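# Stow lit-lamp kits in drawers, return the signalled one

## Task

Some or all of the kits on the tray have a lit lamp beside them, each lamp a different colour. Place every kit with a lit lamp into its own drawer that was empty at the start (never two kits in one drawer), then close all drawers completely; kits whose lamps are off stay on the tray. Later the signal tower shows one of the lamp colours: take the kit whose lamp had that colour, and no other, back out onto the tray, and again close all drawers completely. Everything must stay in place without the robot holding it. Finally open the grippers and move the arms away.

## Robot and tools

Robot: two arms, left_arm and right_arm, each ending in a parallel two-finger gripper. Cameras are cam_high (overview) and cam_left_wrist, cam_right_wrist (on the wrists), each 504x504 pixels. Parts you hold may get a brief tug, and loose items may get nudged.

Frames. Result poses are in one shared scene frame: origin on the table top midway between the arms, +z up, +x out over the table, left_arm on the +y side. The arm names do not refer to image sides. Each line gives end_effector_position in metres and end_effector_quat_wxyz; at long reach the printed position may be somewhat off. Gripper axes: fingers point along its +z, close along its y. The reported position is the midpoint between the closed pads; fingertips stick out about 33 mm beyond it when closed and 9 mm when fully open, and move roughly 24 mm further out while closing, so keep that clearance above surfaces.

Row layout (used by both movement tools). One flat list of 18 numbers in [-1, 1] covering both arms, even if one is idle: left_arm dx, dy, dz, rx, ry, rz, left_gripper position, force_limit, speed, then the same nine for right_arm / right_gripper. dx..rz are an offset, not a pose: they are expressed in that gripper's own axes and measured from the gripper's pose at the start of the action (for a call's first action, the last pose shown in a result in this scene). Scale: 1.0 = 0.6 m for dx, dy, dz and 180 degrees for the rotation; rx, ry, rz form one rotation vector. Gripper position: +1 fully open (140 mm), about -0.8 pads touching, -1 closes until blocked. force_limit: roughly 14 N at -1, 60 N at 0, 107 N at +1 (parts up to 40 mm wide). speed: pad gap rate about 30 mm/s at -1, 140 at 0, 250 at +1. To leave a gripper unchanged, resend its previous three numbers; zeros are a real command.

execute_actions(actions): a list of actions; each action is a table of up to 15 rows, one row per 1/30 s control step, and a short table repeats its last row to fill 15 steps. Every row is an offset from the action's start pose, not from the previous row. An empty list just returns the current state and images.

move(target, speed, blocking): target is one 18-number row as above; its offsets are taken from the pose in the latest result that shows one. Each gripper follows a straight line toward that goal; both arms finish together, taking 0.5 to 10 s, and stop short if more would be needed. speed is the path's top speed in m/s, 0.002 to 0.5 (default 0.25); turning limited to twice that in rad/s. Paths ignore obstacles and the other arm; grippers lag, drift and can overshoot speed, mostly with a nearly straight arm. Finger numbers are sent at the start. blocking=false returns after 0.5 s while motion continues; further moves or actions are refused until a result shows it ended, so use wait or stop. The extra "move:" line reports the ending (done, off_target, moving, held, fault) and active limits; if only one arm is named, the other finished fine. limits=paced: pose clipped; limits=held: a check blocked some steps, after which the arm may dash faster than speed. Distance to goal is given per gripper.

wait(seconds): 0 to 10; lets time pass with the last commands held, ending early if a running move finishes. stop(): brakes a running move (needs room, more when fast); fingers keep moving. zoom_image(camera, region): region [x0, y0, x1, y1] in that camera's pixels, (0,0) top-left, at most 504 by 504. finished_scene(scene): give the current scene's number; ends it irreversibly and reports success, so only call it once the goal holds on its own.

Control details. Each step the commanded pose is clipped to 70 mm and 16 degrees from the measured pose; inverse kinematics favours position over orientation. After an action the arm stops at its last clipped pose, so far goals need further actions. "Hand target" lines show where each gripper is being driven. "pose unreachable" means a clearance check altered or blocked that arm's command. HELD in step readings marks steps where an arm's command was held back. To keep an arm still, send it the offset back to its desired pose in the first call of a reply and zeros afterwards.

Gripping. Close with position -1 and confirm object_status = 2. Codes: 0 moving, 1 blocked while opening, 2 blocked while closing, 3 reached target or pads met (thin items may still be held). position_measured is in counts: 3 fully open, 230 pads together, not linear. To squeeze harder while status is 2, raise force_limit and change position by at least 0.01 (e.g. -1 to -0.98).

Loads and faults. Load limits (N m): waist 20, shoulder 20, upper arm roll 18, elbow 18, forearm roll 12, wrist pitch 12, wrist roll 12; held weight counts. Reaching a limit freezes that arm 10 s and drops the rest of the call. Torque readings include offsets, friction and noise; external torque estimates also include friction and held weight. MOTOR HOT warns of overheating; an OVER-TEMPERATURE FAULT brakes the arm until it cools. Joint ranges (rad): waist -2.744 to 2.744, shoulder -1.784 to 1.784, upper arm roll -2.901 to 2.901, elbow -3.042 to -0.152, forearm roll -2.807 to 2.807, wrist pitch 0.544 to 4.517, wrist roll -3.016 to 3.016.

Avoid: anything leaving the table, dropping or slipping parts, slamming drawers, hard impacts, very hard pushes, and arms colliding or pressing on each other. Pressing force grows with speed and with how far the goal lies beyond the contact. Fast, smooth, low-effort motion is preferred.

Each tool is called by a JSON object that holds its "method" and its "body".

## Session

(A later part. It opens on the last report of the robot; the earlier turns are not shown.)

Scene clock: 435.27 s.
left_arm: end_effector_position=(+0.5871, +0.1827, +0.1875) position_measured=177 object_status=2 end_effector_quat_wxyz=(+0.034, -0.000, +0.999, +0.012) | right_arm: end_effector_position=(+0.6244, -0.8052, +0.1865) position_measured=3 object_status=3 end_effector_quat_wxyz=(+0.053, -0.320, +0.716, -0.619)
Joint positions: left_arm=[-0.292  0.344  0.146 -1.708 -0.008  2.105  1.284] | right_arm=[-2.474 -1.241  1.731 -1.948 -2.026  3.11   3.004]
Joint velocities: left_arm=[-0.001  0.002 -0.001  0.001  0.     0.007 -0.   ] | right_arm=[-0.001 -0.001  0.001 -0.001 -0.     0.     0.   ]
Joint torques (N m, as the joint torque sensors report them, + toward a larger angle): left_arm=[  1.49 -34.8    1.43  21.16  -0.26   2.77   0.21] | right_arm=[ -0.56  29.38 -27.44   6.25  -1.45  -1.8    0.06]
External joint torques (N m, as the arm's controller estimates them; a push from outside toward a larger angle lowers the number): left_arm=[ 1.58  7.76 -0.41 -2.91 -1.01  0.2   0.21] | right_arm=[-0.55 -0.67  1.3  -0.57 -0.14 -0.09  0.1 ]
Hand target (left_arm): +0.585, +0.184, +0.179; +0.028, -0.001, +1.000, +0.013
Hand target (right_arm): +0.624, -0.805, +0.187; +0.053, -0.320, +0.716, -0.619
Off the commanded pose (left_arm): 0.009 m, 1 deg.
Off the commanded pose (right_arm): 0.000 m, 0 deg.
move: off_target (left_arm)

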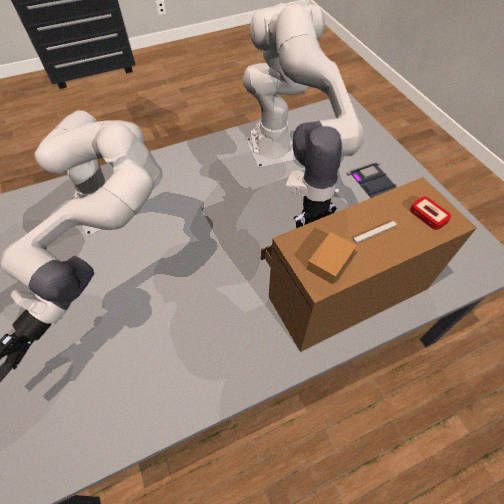

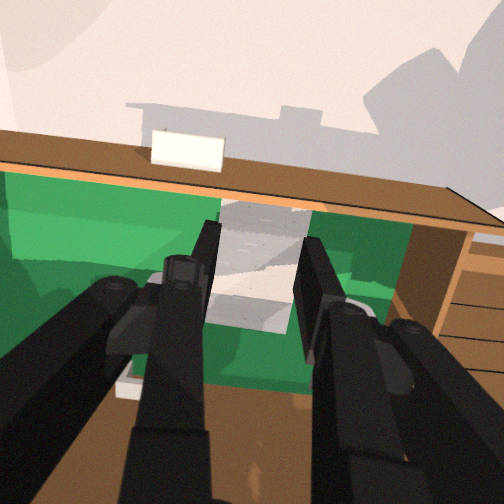

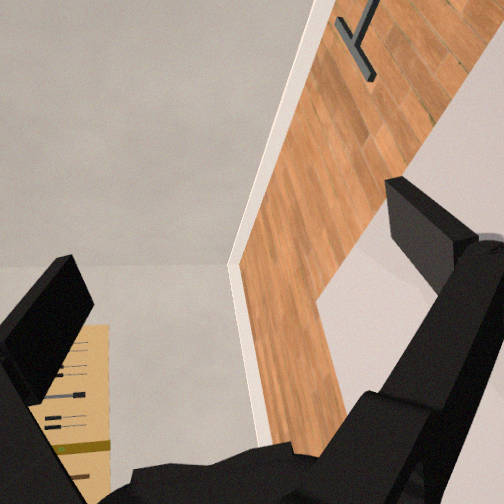

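{"method": "move", "body": {"target": [0.002,0,-0.004,0,0,0,-0.2,0,0,0,0,0,0,0,0,1,0,0], "speed": 0.02}}

{"method": "move", "body": {"target": [0.01,0,-0.11,0,0,0,-0.2,0,0,0,0,0,0,0,0,1,0,0], "speed": 0.06}}

{"method": "move", "body": {"target": [0.2,-0.08,0,0,0.02,-0.5,-0.6,0,0,0,0,0,0,0,0,1,0,0]}}

{"method": "move", "body": {"target": [0,0.01,0.03,0.355,0,0,-0.6,0,0,0,0,0,0,0,0,1,0,0]}}

Scene clock: 438.27 s.
left_arm: end_effector_position=(+0.5876, +0.1825, +0.1903) position_measured=154 object_status=3 end_effector_quat_wxyz=(+0.036, -0.001, +0.999, +0.011) | right_arm: end_effector_position=(+0.6244, -0.8052, +0.1865) position_measured=3 object_status=3 end_effector_quat_wxyz=(+0.053, -0.320, +0.716, -0.619)
Joint positions: left_arm=[-0.292  0.339  0.146 -1.708 -0.008  2.105  1.284] | right_arm=[-2.474 -1.241  1.731 -1.948 -2.026  3.11   3.004]
Joint velocities: left_arm=[-0.     0.    -0.001 -0.001 -0.001 -0.002 -0.001] | right_arm=[ 0.     0.001  0.001 -0.001  0.    -0.001 -0.   ]
Joint torques (N m, as the joint torque sensors report them, + toward a larger angle): left_arm=[ -1.23 -41.97  -0.01  21.51   0.92   2.07   0.01] | right_arm=[ -0.36  29.38 -27.58   6.19  -1.44  -1.82   0.06]
External joint torques (N m, as the arm's controller estimates them; a push from outside toward a larger angle lowers the number): left_arm=[-1.19  0.36 -1.86 -2.52  0.16 -0.5   0.01] | right_arm=[-0.34 -0.65  1.16 -0.6  -0.13 -0.1   0.1 ]
Hand target (left_arm): +0.586, +0.183, +0.190; +0.034, -0.000, +0.999, +0.012
Hand target (right_arm): +0.624, -0.805, +0.187; +0.053, -0.320, +0.716, -0.619
Off the commanded pose (left_arm): 0.002 m, 0 deg.
Off the commanded pose (right_arm): 0.000 m, 0 deg.
move: done

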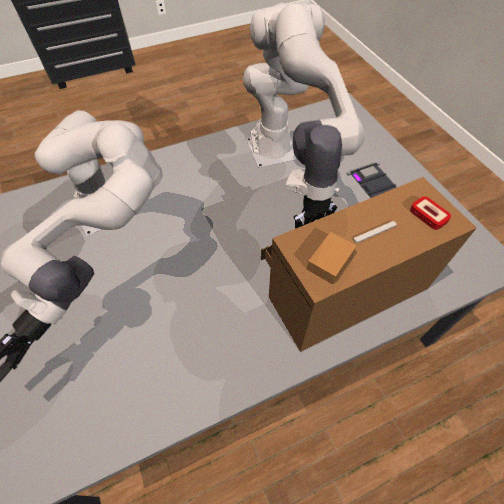

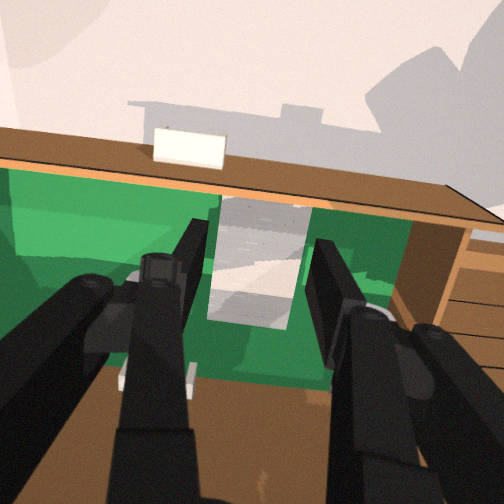

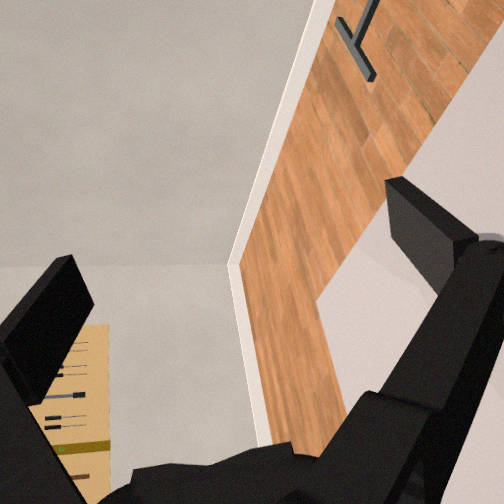

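Scene clock: 439.80 s.
left_arm: end_effector_position=(+0.5777, +0.1829, +0.2551) position_measured=154 object_status=3 end_effector_quat_wxyz=(+0.036, -0.001, +0.999, +0.010) | right_arm: end_effector_position=(+0.6244, -0.8052, +0.1865) position_measured=3 object_status=3 end_effector_quat_wxyz=(+0.053, -0.320, +0.716, -0.619)
Joint positions: left_arm=[-0.297  0.264  0.146 -1.647  0.002  1.973  1.277] | right_arm=[-2.474 -1.241  1.731 -1.948 -2.026  3.11   3.004]
Joint velocities: left_arm=[-0.    -0.     0.     0.001  0.001 -0.013 -0.004] | right_arm=[-0.001  0.     0.    -0.    -0.    -0.001  0.001]
Joint torques (N m, as the joint torque sensors report them, + toward a larger angle): left_arm=[ -0.98 -39.32   0.87  25.17   1.79   2.02  -0.04] | right_arm=[ -0.39  29.43 -27.4    6.1   -1.46  -1.8    0.07]
External joint torques (N m, as the arm's controller estimates them; a push from outside toward a larger angle lowers the number): left_arm=[-0.86  1.16 -0.5   0.73  0.98 -0.56 -0.04] | right_arm=[-0.36 -0.6   1.35 -0.7  -0.15 -0.08  0.11]
Hand target (left_arm): +0.577, +0.183, +0.256; +0.036, -0.002, +0.999, +0.012
Hand target (right_arm): +0.624, -0.805, +0.187; +0.053, -0.320, +0.716, -0.619
Off the commanded pose (left_arm): 0.002 m, 0 deg.
Off the commanded pose (right_arm): 0.000 m, 0 deg.
move: done

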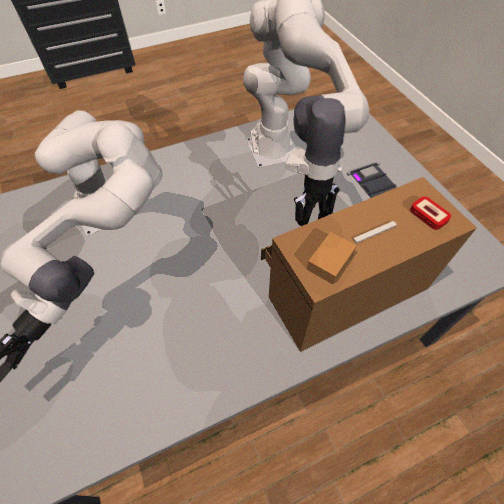

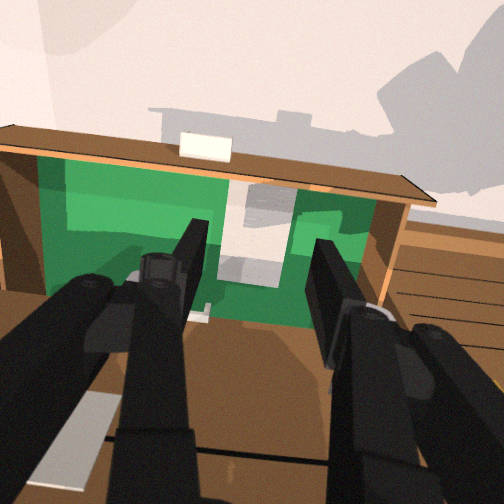

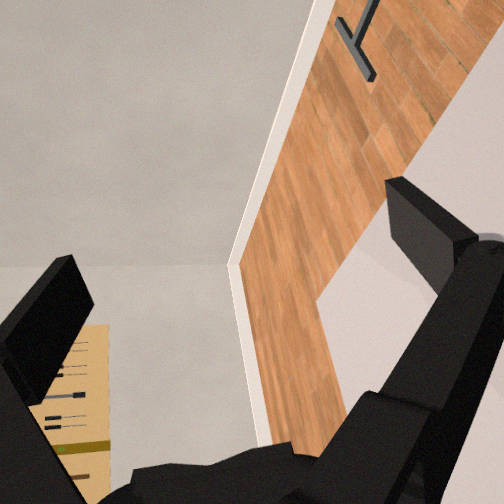

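Scene clock: 443.97 s.
left_arm: end_effector_position=(+0.4592, +0.1355, +0.2467) position_measured=205 object_status=3 end_effector_quat_wxyz=(-0.005, +0.704, -0.710, +0.018) | right_arm: end_effector_position=(+0.6244, -0.8052, +0.1865) position_measured=3 object_status=3 end_effector_quat_wxyz=(+0.053, -0.320, +0.716, -0.619)
Joint positions: left_arm=[-0.521 -0.003  0.232 -2.011 -0.003  2.045 -0.413] | right_arm=[-2.474 -1.241  1.731 -1.948 -2.026  3.11   3.004]
Joint velocities: left_arm=[ 0.    -0.002  0.    -0.     0.002  0.    -0.032] | right_arm=[ 0.    -0.001  0.001 -0.     0.001 -0.    -0.   ]
Joint torques (N m, as the joint torque sensors report them, + toward a larger angle): left_arm=[ -0.5  -30.71  -1.91  21.53   1.59   3.11   0.03] | right_arm=[ -0.45  29.28 -27.46   6.27  -1.47  -1.8    0.08]
External joint torques (N m, as the arm's controller estimates them; a push from outside toward a larger angle lowers the number): left_arm=[-0.47  0.17 -1.85 -2.75  0.86  0.5   0.03] | right_arm=[-0.53 -0.67  1.16 -0.52 -0.16 -0.1   0.12]
Hand target (left_arm): +0.459, +0.135, +0.247; -0.007, +0.707, -0.707, +0.019
Hand target (right_arm): +0.624, -0.805, +0.187; +0.053, -0.320, +0.716, -0.619
Off the commanded pose (left_arm): 0.002 m, 1 deg.
Off the commanded pose (right_arm): 0.000 m, 0 deg.
move: done

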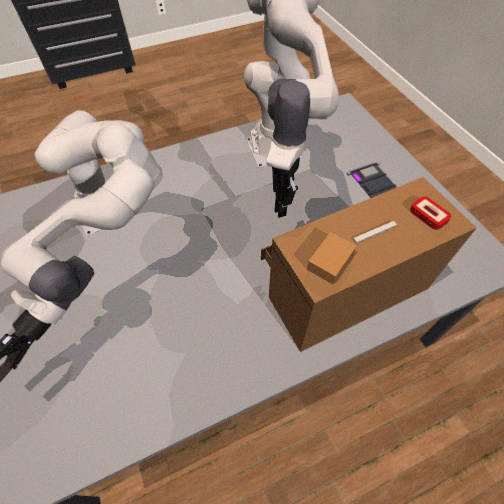

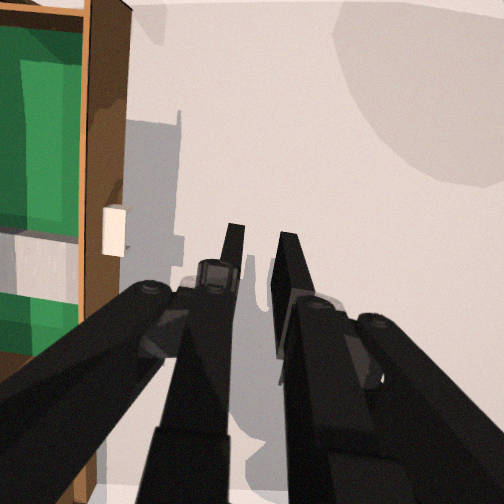

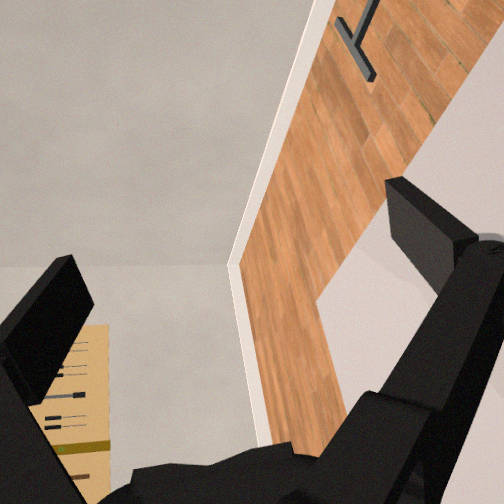

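Scene clock: 447.77 s.
left_arm: end_effector_position=(+0.4525, +0.1305, +0.2211) position_measured=205 object_status=3 end_effector_quat_wxyz=(-0.371, +0.599, -0.595, +0.388) | right_arm: end_effector_position=(+0.6244, -0.8052, +0.1865) position_measured=3 object_status=3 end_effector_quat_wxyz=(+0.053, -0.320, +0.716, -0.619)
Joint positions: left_arm=[ 0.981 -1.247 -1.377 -2.844  0.705  3.702 -1.824] | right_arm=[-2.474 -1.241  1.731 -1.948 -2.026  3.11   3.004]
Joint velocities: left_arm=[ 0.     0.    -0.001 -0.001 -0.011  0.013 -0.001] | right_arm=[-0.001  0.001  0.     0.     0.001 -0.001  0.001]
Joint torques (N m, as the joint torque sensors report them, + toward a larger angle): left_arm=[ 2.09 11.65 19.79  6.77 -4.44  0.94 -0.13] | right_arm=[ -0.39  29.4  -27.62   6.46  -1.49  -1.77   0.08]
External joint torques (N m, as the arm's controller estimates them; a push from outside toward a larger angle lowers the number): left_arm=[ 2.11 -2.75 -1.68 -1.41 -1.01  0.37 -0.09] | right_arm=[-0.31 -0.71  1.17 -0.32 -0.18 -0.06  0.12]
Hand target (left_arm): +0.453, +0.131, +0.221; -0.369, +0.601, -0.593, +0.389
Hand target (right_arm): +0.624, -0.805, +0.187; +0.053, -0.320, +0.716, -0.619
Off the commanded pose (left_arm): 0.009 m, 1 deg.
Off the commanded pose (right_arm): 0.000 m, 0 deg.
move: off_target (left_arm); limits=paced

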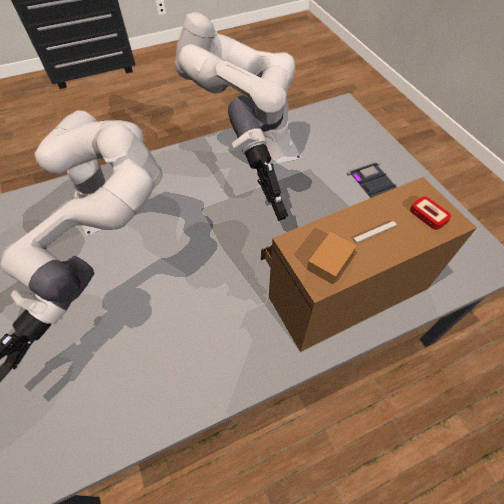

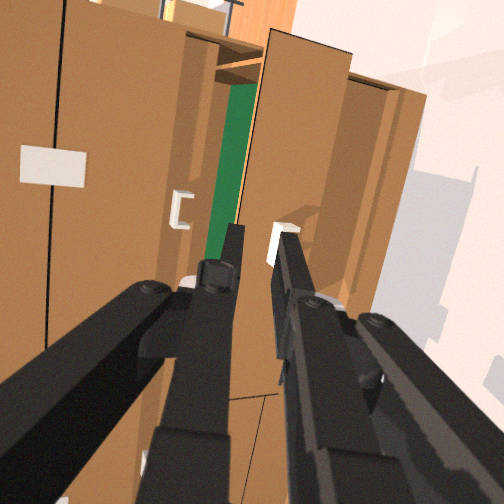

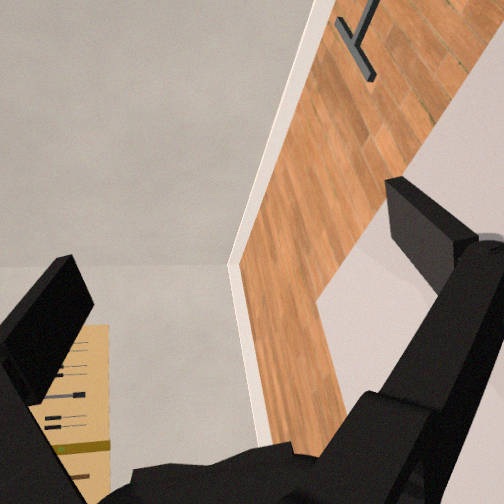

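{"method": "move", "body": {"target": [-0.01,0.029,0.048,0,0,0,-0.6,0,0,0,0,0,0,0,0,1,0,0], "speed": 0.05}}

Scene clock: 449.90 s.
left_arm: end_effector_position=(+0.4706, +0.1374, +0.1913) position_measured=205 object_status=3 end_effector_quat_wxyz=(-0.371, +0.600, -0.595, +0.385) | right_arm: end_effector_position=(+0.6244, -0.8052, +0.1865) position_measured=3 object_status=3 end_effector_quat_wxyz=(+0.053, -0.320, +0.716, -0.619)
Joint positions: left_arm=[ 1.102 -1.318 -1.503 -2.812  0.598  3.789 -1.827] | right_arm=[-2.474 -1.241  1.731 -1.948 -2.026  3.11   3.004]
Joint velocities: left_arm=[-0.     0.001 -0.002  0.002 -0.009  0.009 -0.   ] | right_arm=[ 0.     0.001 -0.     0.001  0.     0.001  0.   ]
Joint torques (N m, as the joint torque sensors report them, + toward a larger angle): left_arm=[ 2.41 13.02 21.85  6.27 -4.56  0.9  -0.02] | right_arm=[ -0.43  29.34 -27.75   6.21  -1.43  -1.8    0.06]
External joint torques (N m, as the arm's controller estimates them; a push from outside toward a larger angle lowers the number): left_arm=[ 2.4  -3.38 -0.86  1.19 -1.09  0.33  0.03] | right_arm=[-0.48 -0.76  1.02 -0.67 -0.13 -0.08  0.1 ]
Hand target (left_arm): +0.471, +0.136, +0.192; -0.369, +0.600, -0.594, +0.387
Hand target (right_arm): +0.624, -0.805, +0.187; +0.053, -0.320, +0.716, -0.619
Off the commanded pose (left_arm): 0.002 m, 0 deg.
Off the commanded pose (right_arm): 0.000 m, 0 deg.
move: done

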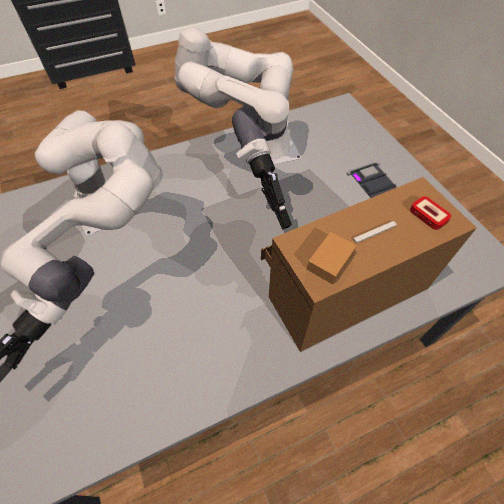

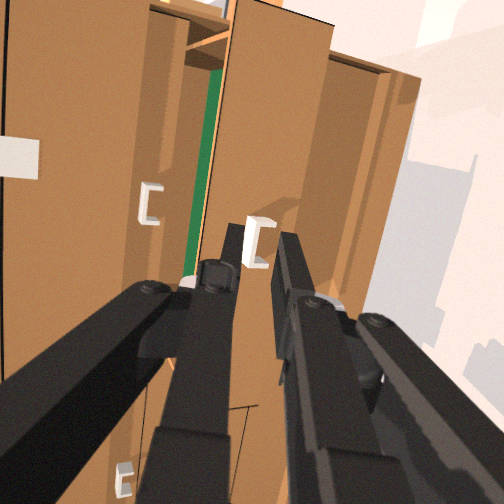

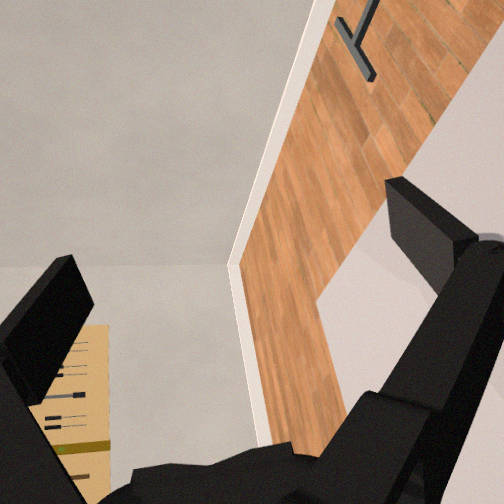

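{"method": "move", "body": {"target": [0,0,0.047,0,0,0,-0.6,0,0,0,0,0,0,0,0,1,0,0], "speed": 0.03}}

{"method": "move", "body": {"target": [0,0,0,0,0,0,-1,0.8,-0.5,0,0,0,0,0,0,1,0,0]}}

{"method": "move", "body": {"target": [0,-0.066,0.135,0,0,0,-1,0.8,-0.5,0,0,0,0,0,0,1,0,0], "speed": 0.05}}

{"method": "move", "body": {"target": [0,-0.008,0.02,0,0,0,-1,0.8,-0.5,0,0,0,0,0,0,1,0,0], "speed": 0.015}}

Scene clock: 453.77 s.
left_arm: end_effector_position=(+0.4954, +0.1388, +0.1789) position_measured=205 object_status=3 end_effector_quat_wxyz=(-0.372, +0.601, -0.595, +0.382) | right_arm: end_effector_position=(+0.6244, -0.8052, +0.1865) position_measured=3 object_status=3 end_effector_quat_wxyz=(+0.053, -0.320, +0.716, -0.619)
Joint positions: left_arm=[ 1.207 -1.346 -1.559 -2.745  0.56   3.824 -1.827] | right_arm=[-2.474 -1.241  1.731 -1.948 -2.026  3.11   3.004]
Joint velocities: left_arm=[ 0.004 -0.002 -0.005  0.004 -0.008  0.009 -0.   ] | right_arm=[ 0.002 -0.001 -0.001  0.001 -0.001 -0.     0.001]
Joint torques (N m, as the joint torque sensors report them, + toward a larger angle): left_arm=[ 2.49 14.21 23.02  5.19 -4.63  0.84 -0.13] | right_arm=[ -0.42  29.47 -27.48   6.16  -1.45  -1.78   0.04]
External joint torques (N m, as the arm's controller estimates them; a push from outside toward a larger angle lowers the number): left_arm=[ 2.53 -3.73 -0.88  1.31 -1.16  0.27 -0.09] | right_arm=[-0.56 -0.57  1.25 -0.74 -0.14 -0.06  0.08]
Hand target (left_arm): +0.496, +0.137, +0.179; -0.370, +0.601, -0.595, +0.385
Hand target (right_arm): +0.624, -0.805, +0.187; +0.053, -0.320, +0.716, -0.619
Off the commanded pose (left_arm): 0.002 m, 0 deg.
Off the commanded pose (right_arm): 0.000 m, 0 deg.
move: done

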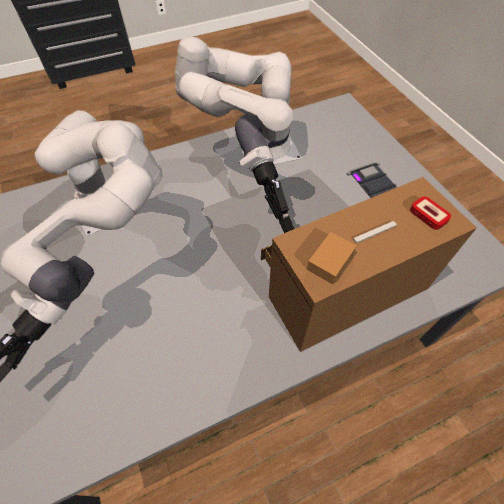

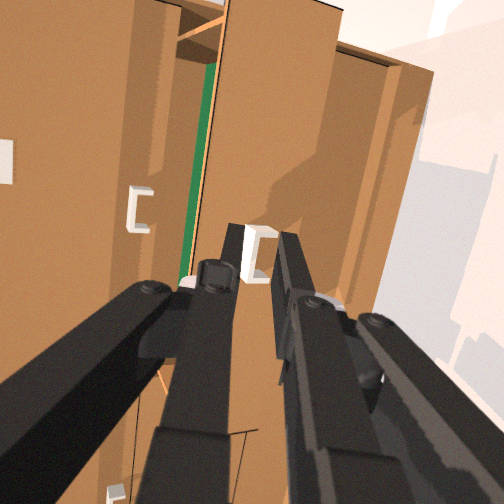

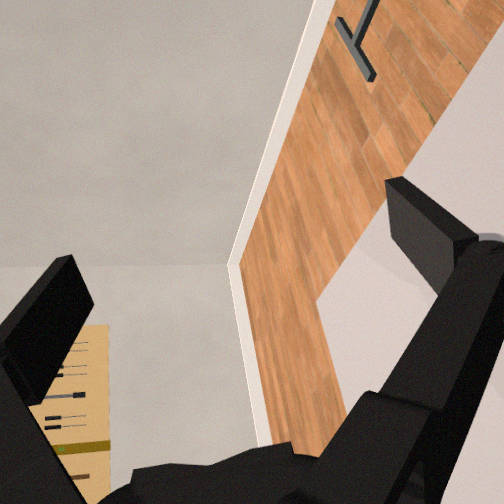

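Scene clock: 454.27 s.
left_arm: end_effector_position=(+0.4954, +0.1388, +0.1790) position_measured=235 object_status=3 end_effector_quat_wxyz=(-0.372, +0.601, -0.595, +0.382) | right_arm: end_effector_position=(+0.6244, -0.8052, +0.1865) position_measured=3 object_status=3 end_effector_quat_wxyz=(+0.053, -0.320, +0.716, -0.619)
Joint positions: left_arm=[ 1.207 -1.346 -1.559 -2.745  0.56   3.824 -1.827] | right_arm=[-2.474 -1.241  1.731 -1.948 -2.026  3.11   3.004]
Joint velocities: left_arm=[ 0.    -0.    -0.    -0.001  0.     0.001  0.003] | right_arm=[-0.001 -0.     0.     0.001 -0.     0.     0.   ]
Joint torques (N m, as the joint torque sensors report them, + toward a larger angle): left_arm=[-0.26 15.98 23.85  3.84 -3.53  0.47  0.01] | right_arm=[ -0.53  29.12 -27.4    6.07  -1.47  -1.77   0.06]
External joint torques (N m, as the arm's controller estimates them; a push from outside toward a larger angle lowers the number): left_arm=[-0.34 -1.98 -0.14 -0.05 -0.04 -0.08  0.06] | right_arm=[-0.51 -0.92  1.34 -0.76 -0.17 -0.05  0.1 ]
Hand target (left_arm): +0.495, +0.139, +0.179; -0.372, +0.601, -0.595, +0.382
Hand target (right_arm): +0.624, -0.805, +0.187; +0.053, -0.320, +0.716, -0.619
Off the commanded pose (left_arm): 0.000 m, 0 deg.
Off the commanded pose (right_arm): 0.000 m, 0 deg.
move: done

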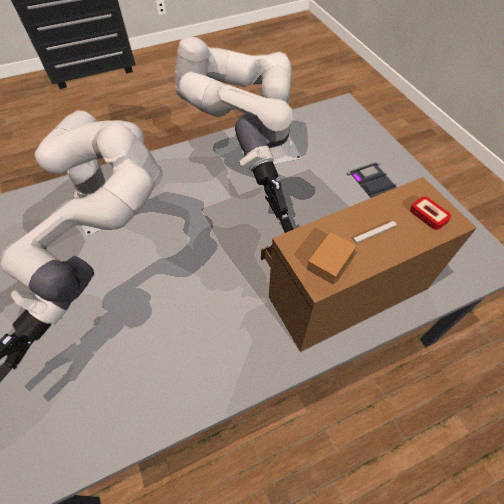

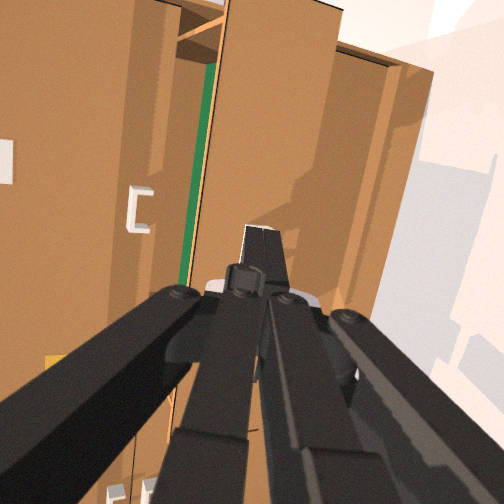

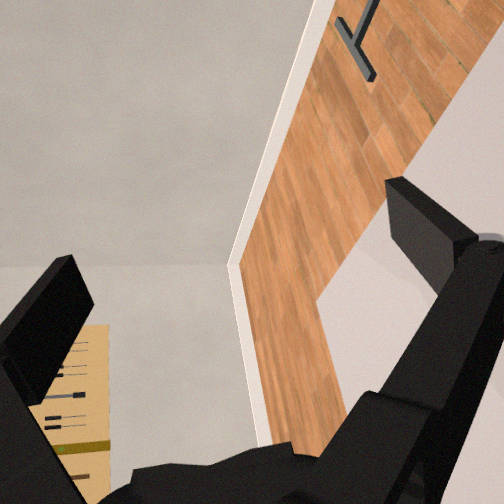

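Scene clock: 456.37 s.
left_arm: end_effector_position=(+0.5857, +0.1403, +0.1836) position_measured=235 object_status=3 end_effector_quat_wxyz=(-0.372, +0.603, -0.591, +0.385) | right_arm: end_effector_position=(+0.6244, -0.8052, +0.1865) position_measured=3 object_status=3 end_effector_quat_wxyz=(+0.053, -0.320, +0.716, -0.619)
Joint positions: left_arm=[ 1.501 -1.341 -1.598 -2.484  0.572  3.847 -1.819] | right_arm=[-2.474 -1.241  1.731 -1.948 -2.026  3.11   3.004]
Joint velocities: left_arm=[ 0.003  0.001  0.     0.005  0.004  0.    -0.   ] | right_arm=[ 0.002 -0.    -0.001  0.    -0.    -0.001  0.001]
Joint torques (N m, as the joint torque sensors report them, + toward a larger angle): left_arm=[ 1.96 22.   26.43  6.69 -2.58  0.62  0.16] | right_arm=[ -0.65  29.23 -27.29   6.18  -1.44  -1.77   0.05]
External joint torques (N m, as the arm's controller estimates them; a push from outside toward a larger angle lowers the number): left_arm=[ 2.02 -1.03 -0.89  2.32  0.92  0.02  0.21] | right_arm=[-0.84 -0.93  1.52 -0.77 -0.14 -0.05  0.09]
Hand target (left_arm): +0.586, +0.138, +0.182; -0.371, +0.602, -0.594, +0.384
Hand target (right_arm): +0.624, -0.805, +0.187; +0.053, -0.320, +0.716, -0.619
Off the commanded pose (left_arm): 0.004 m, 1 deg.
Off the commanded pose (right_arm): 0.000 m, 0 deg.
move: off_target (left_arm)

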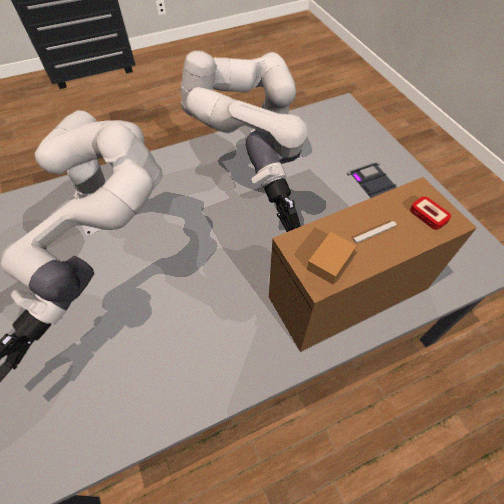

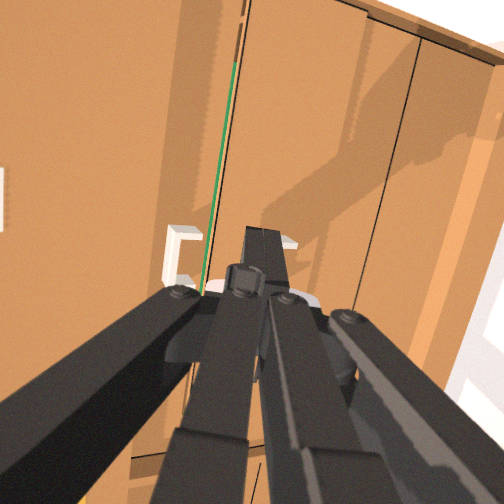

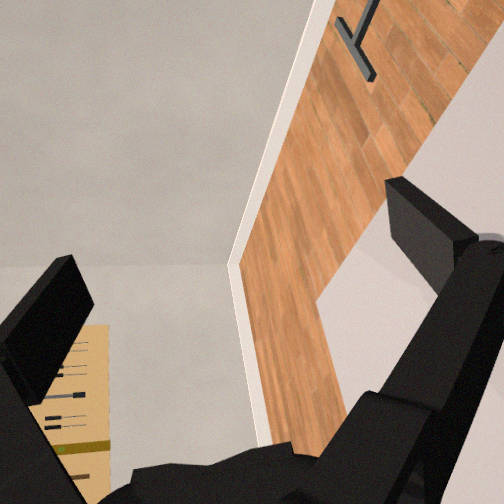

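Scene clock: 457.47 s.
left_arm: end_effector_position=(+0.5955, +0.1406, +0.1835) position_measured=235 object_status=3 end_effector_quat_wxyz=(-0.371, +0.603, -0.591, +0.386) | right_arm: end_effector_position=(+0.6244, -0.8052, +0.1865) position_measured=3 object_status=3 end_effector_quat_wxyz=(+0.053, -0.320, +0.716, -0.619)
Joint positions: left_arm=[ 1.533 -1.34  -1.604 -2.454  0.573  3.85  -1.819] | right_arm=[-2.474 -1.241  1.731 -1.948 -2.026  3.11   3.004]
Joint velocities: left_arm=[ 0.003  0.001 -0.     0.     0.001  0.003  0.   ] | right_arm=[ 0.     0.    -0.     0.002  0.     0.001  0.001]
Joint torques (N m, as the joint torque sensors report them, + toward a larger angle): left_arm=[ 4.57 21.76 26.33 10.35 -3.27 -0.32  0.01] | right_arm=[ -0.35  29.14 -27.46   6.08  -1.44  -1.8    0.07]
External joint torques (N m, as the arm's controller estimates them; a push from outside toward a larger angle lowers the number): left_arm=[ 4.42 -1.92 -1.31  6.06  0.23 -0.89  0.05] | right_arm=[-0.39 -0.92  1.3  -0.78 -0.14 -0.08  0.11]
Hand target (left_arm): +0.599, +0.140, +0.183; -0.372, +0.603, -0.591, +0.385
Hand target (right_arm): +0.624, -0.805, +0.187; +0.053, -0.320, +0.716, -0.619
Off the commanded pose (left_arm): 0.003 m, 0 deg.
Off the commanded pose (right_arm): 0.000 m, 0 deg.
move: done

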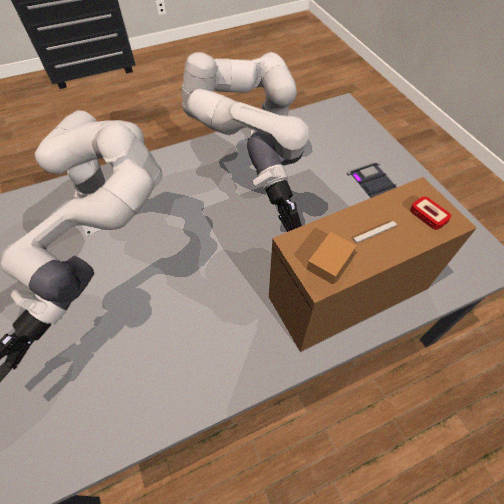

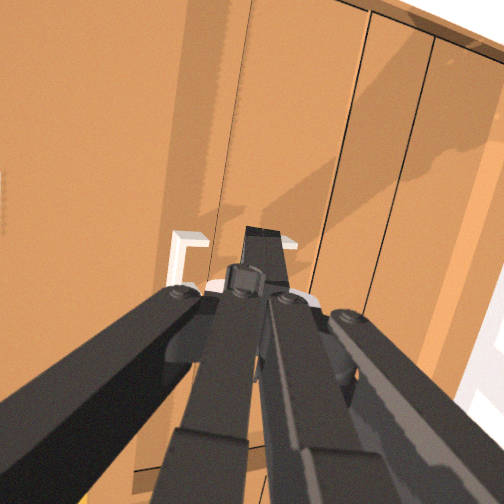

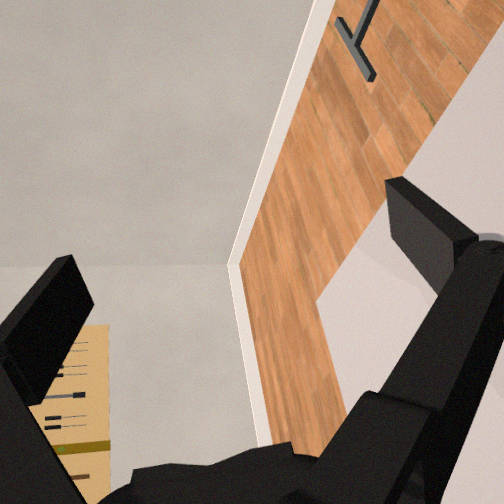

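{"method": "move", "body": {"target": [0,0.03,-0.06,0,0,0,-0.6,0.8,-0.5,0,0,0,0,0,0,1,0,0], "speed": 0.05}}

{"method": "move", "body": {"target": [0,0.075,0.02,0,0,0,-0.6,0.8,-0.5,0,0,0,0,0,0,1,0,0], "speed": 0.05}}

Scene clock: 461.33 s.
left_arm: end_effector_position=(+0.5554, +0.1410, +0.1795) position_measured=205 object_status=3 end_effector_quat_wxyz=(-0.371, +0.603, -0.594, +0.382) | right_arm: end_effector_position=(+0.6244, -0.8052, +0.1865) position_measured=3 object_status=3 end_effector_quat_wxyz=(+0.053, -0.320, +0.716, -0.619)
Joint positions: left_arm=[ 1.412 -1.348 -1.589 -2.574  0.565  3.852 -1.819] | right_arm=[-2.474 -1.241  1.731 -1.948 -2.026  3.11   3.004]
Joint velocities: left_arm=[-0.003 -0.     0.001 -0.006 -0.005 -0.001 -0.   ] | right_arm=[-0.001  0.    -0.    -0.001  0.001  0.001  0.001]
Joint torques (N m, as the joint torque sensors report them, + toward a larger angle): left_arm=[-1.2  18.89 27.24  3.86 -4.48  0.64 -0.11] | right_arm=[ -0.5   29.39 -27.85   6.18  -1.43  -1.83   0.07]
External joint torques (N m, as the arm's controller estimates them; a push from outside toward a larger angle lowers the number): left_arm=[-1.23 -2.36  0.91 -0.16 -0.98  0.05 -0.06] | right_arm=[-0.45 -0.68  0.94 -0.61 -0.12 -0.11  0.11]
Hand target (left_arm): +0.555, +0.141, +0.181; -0.371, +0.603, -0.592, +0.385
Hand target (right_arm): +0.624, -0.805, +0.187; +0.053, -0.320, +0.716, -0.619
Off the commanded pose (left_arm): 0.003 m, 0 deg.
Off the commanded pose (right_arm): 0.000 m, 0 deg.
move: done

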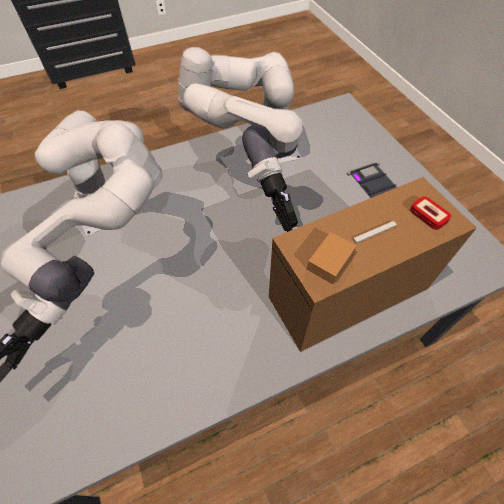

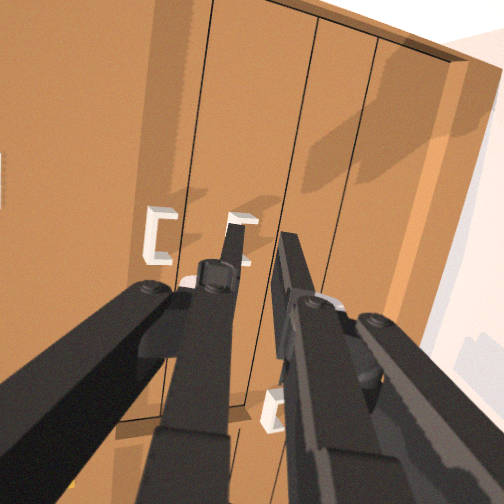

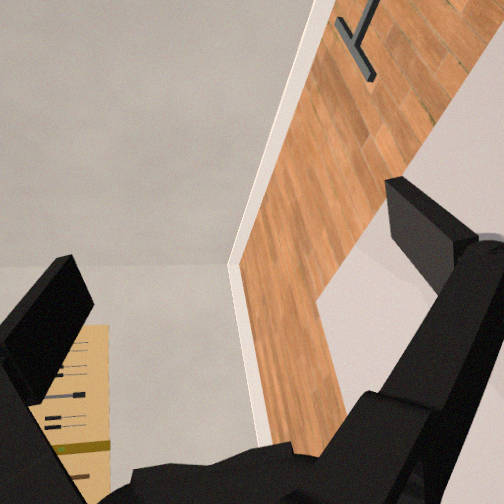

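Scene clock: 462.53 s.
left_arm: end_effector_position=(+0.5477, +0.1413, +0.1321) position_measured=205 object_status=3 end_effector_quat_wxyz=(-0.373, +0.603, -0.596, +0.379) | right_arm: end_effector_position=(+0.6244, -0.8052, +0.1865) position_measured=3 object_status=3 end_effector_quat_wxyz=(+0.053, -0.320, +0.716, -0.619)
Joint positions: left_arm=[ 1.41  -1.445 -1.704 -2.584  0.437  3.871 -1.835] | right_arm=[-2.474 -1.241  1.731 -1.948 -2.026  3.11   3.004]
Joint velocities: left_arm=[-0.001  0.001 -0.006  0.    -0.028  0.004 -0.002] | right_arm=[ 0.001  0.     0.     0.001 -0.     0.    -0.   ]
Joint torques (N m, as the joint torque sensors report them, + toward a larger angle): left_arm=[-0.84 17.69 25.46 -0.74 -4.57  0.75 -0.11] | right_arm=[ -0.56  29.32 -27.54   6.34  -1.46  -1.81   0.07]
External joint torques (N m, as the arm's controller estimates them; a push from outside toward a larger angle lowers the number): left_arm=[-0.78 -4.1  -0.94 -1.46 -1.09  0.19 -0.06] | right_arm=[-0.69 -0.74  1.17 -0.54 -0.16 -0.1   0.11]
Hand target (left_arm): +0.547, +0.140, +0.132; -0.371, +0.604, -0.593, +0.382
Hand target (right_arm): +0.624, -0.805, +0.187; +0.053, -0.320, +0.716, -0.619
Off the commanded pose (left_arm): 0.002 m, 1 deg.
Off the commanded pose (right_arm): 0.000 m, 0 deg.
move: done

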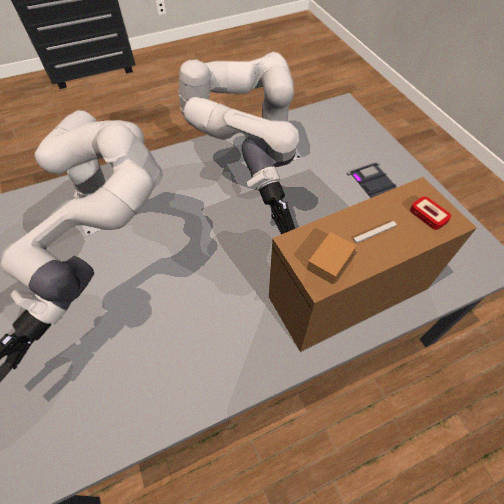

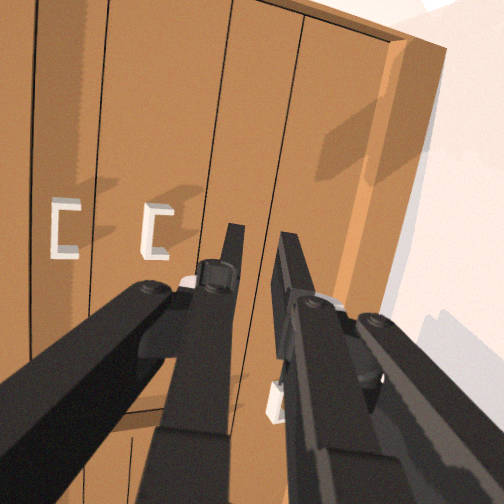

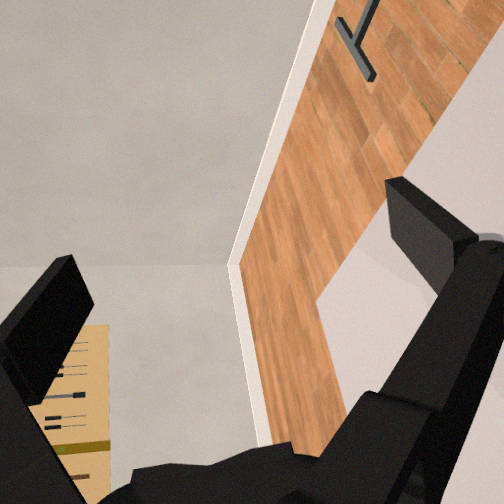

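{"method": "move", "body": {"target": [-0.21,0,0.01,0,0,0,-0.6,0.8,-0.5,0,0,0,0,0,0,1,0,0], "speed": 0.1}}

Scene clock: 467.63 s.
left_arm: end_effector_position=(+0.5537, +0.2691, +0.1263) position_measured=205 object_status=3 end_effector_quat_wxyz=(-0.370, +0.608, -0.593, +0.378) | right_arm: end_effector_position=(+0.6244, -0.8052, +0.1865) position_measured=3 object_status=3 end_effector_quat_wxyz=(+0.053, -0.320, +0.716, -0.619)
Joint positions: left_arm=[ 1.704 -1.615 -1.721 -2.657  0.34   4.269 -1.791] | right_arm=[-2.474 -1.241  1.731 -1.948 -2.026  3.11   3.004]
Joint velocities: left_arm=[ 0.001 -0.007  0.    -0.003 -0.     0.016 -0.001] | right_arm=[ 0.001 -0.001  0.    -0.001 -0.    -0.001  0.001]
Joint torques (N m, as the joint torque sensors report them, + toward a larger angle): left_arm=[ 2.46 18.02 24.93 -2.64 -4.33  1.01  0.32] | right_arm=[ -0.38  29.37 -27.56   6.19  -1.43  -1.78   0.06]
External joint torques (N m, as the arm's controller estimates them; a push from outside toward a larger angle lowers the number): left_arm=[ 2.38 -2.99  0.04  0.23 -0.98  0.34  0.37] | right_arm=[-0.46 -0.68  1.15 -0.63 -0.13 -0.08  0.1 ]
Hand target (left_arm): +0.554, +0.269, +0.127; -0.370, +0.606, -0.593, +0.379
Hand target (right_arm): +0.624, -0.805, +0.187; +0.053, -0.320, +0.716, -0.619
Off the commanded pose (left_arm): 0.003 m, 1 deg.
Off the commanded pose (right_arm): 0.000 m, 0 deg.
move: done

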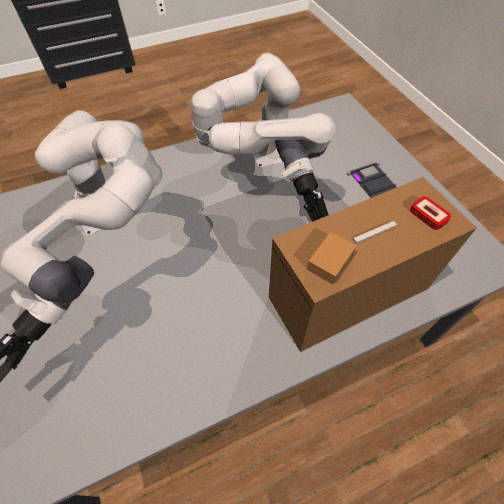

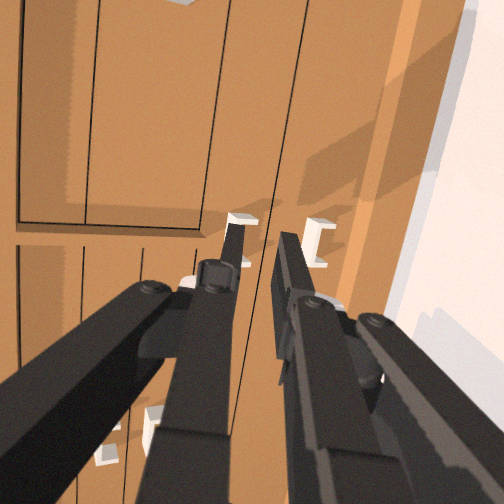

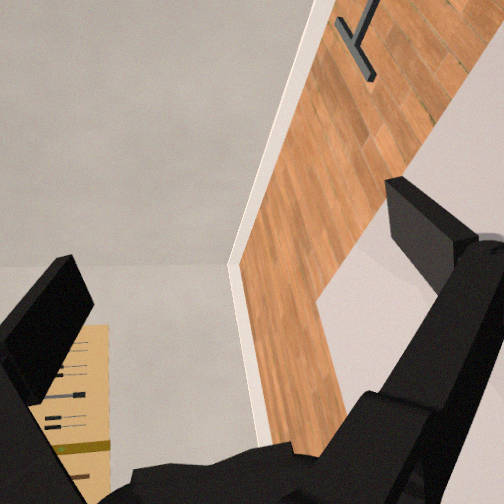

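{"method": "move", "body": {"target": [0,-0.065,0.017,-0.1,0,0,-0.6,0.8,-0.5,0,0,0,0,0,0,1,0,0], "speed": 0.06}}

Scene clock: 473.97 s.
left_arm: end_effector_position=(+0.5789, +0.2668, +0.1633) position_measured=205 object_status=3 end_effector_quat_wxyz=(-0.275, +0.650, -0.650, +0.283) | right_arm: end_effector_position=(+0.6244, -0.8052, +0.1865) position_measured=3 object_status=3 end_effector_quat_wxyz=(+0.053, -0.320, +0.716, -0.619)
Joint positions: left_arm=[ 1.885 -1.239 -1.482 -2.34   1.101  4.155 -1.911] | right_arm=[-2.474 -1.241  1.731 -1.948 -2.026  3.11   3.004]
Joint velocities: left_arm=[ 0.002  0.008 -0.001  0.003  0.013 -0.016 -0.024] | right_arm=[-0.001 -0.    -0.     0.001  0.     0.    -0.001]
Joint torques (N m, as the joint torque sensors report them, + toward a larger angle): left_arm=[ 1.77 23.95 27.4   8.75 -1.86  0.52 -0.06] | right_arm=[ -0.61  29.24 -27.71   6.1   -1.45  -1.76   0.06]
External joint torques (N m, as the arm's controller estimates them; a push from outside toward a larger angle lowers the number): left_arm=[ 1.72 -0.8   0.87  1.46  1.13 -0.64 -0.02] | right_arm=[-0.56 -0.83  1.08 -0.69 -0.14 -0.04  0.1 ]
Hand target (left_arm): +0.580, +0.269, +0.163; -0.276, +0.653, -0.646, +0.282
Hand target (right_arm): +0.624, -0.805, +0.187; +0.053, -0.320, +0.716, -0.619
Off the commanded pose (left_arm): 0.007 m, 1 deg.
Off the commanded pose (right_arm): 0.000 m, 0 deg.
move: off_target (left_arm)

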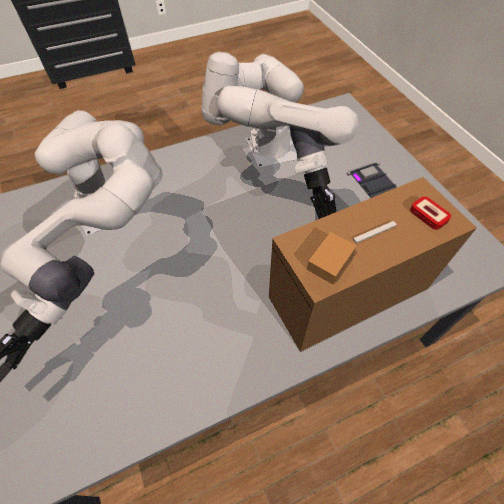

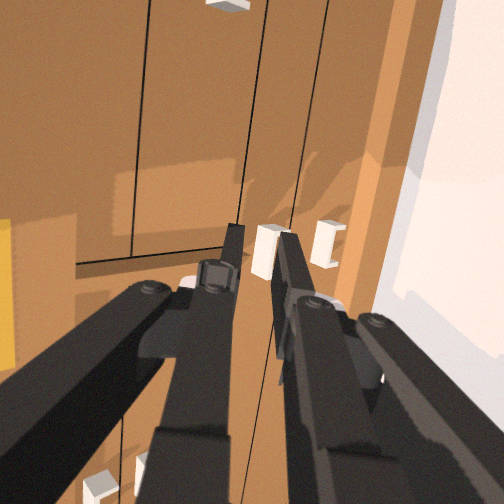

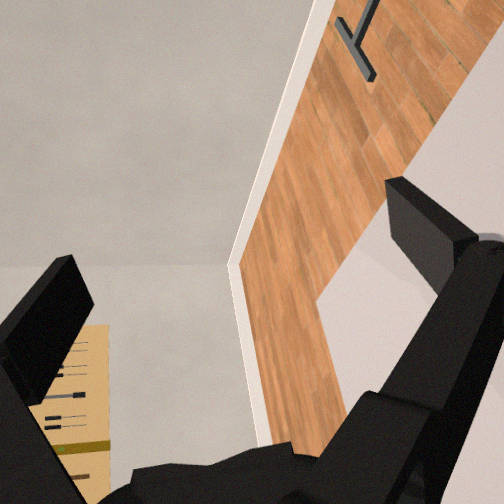

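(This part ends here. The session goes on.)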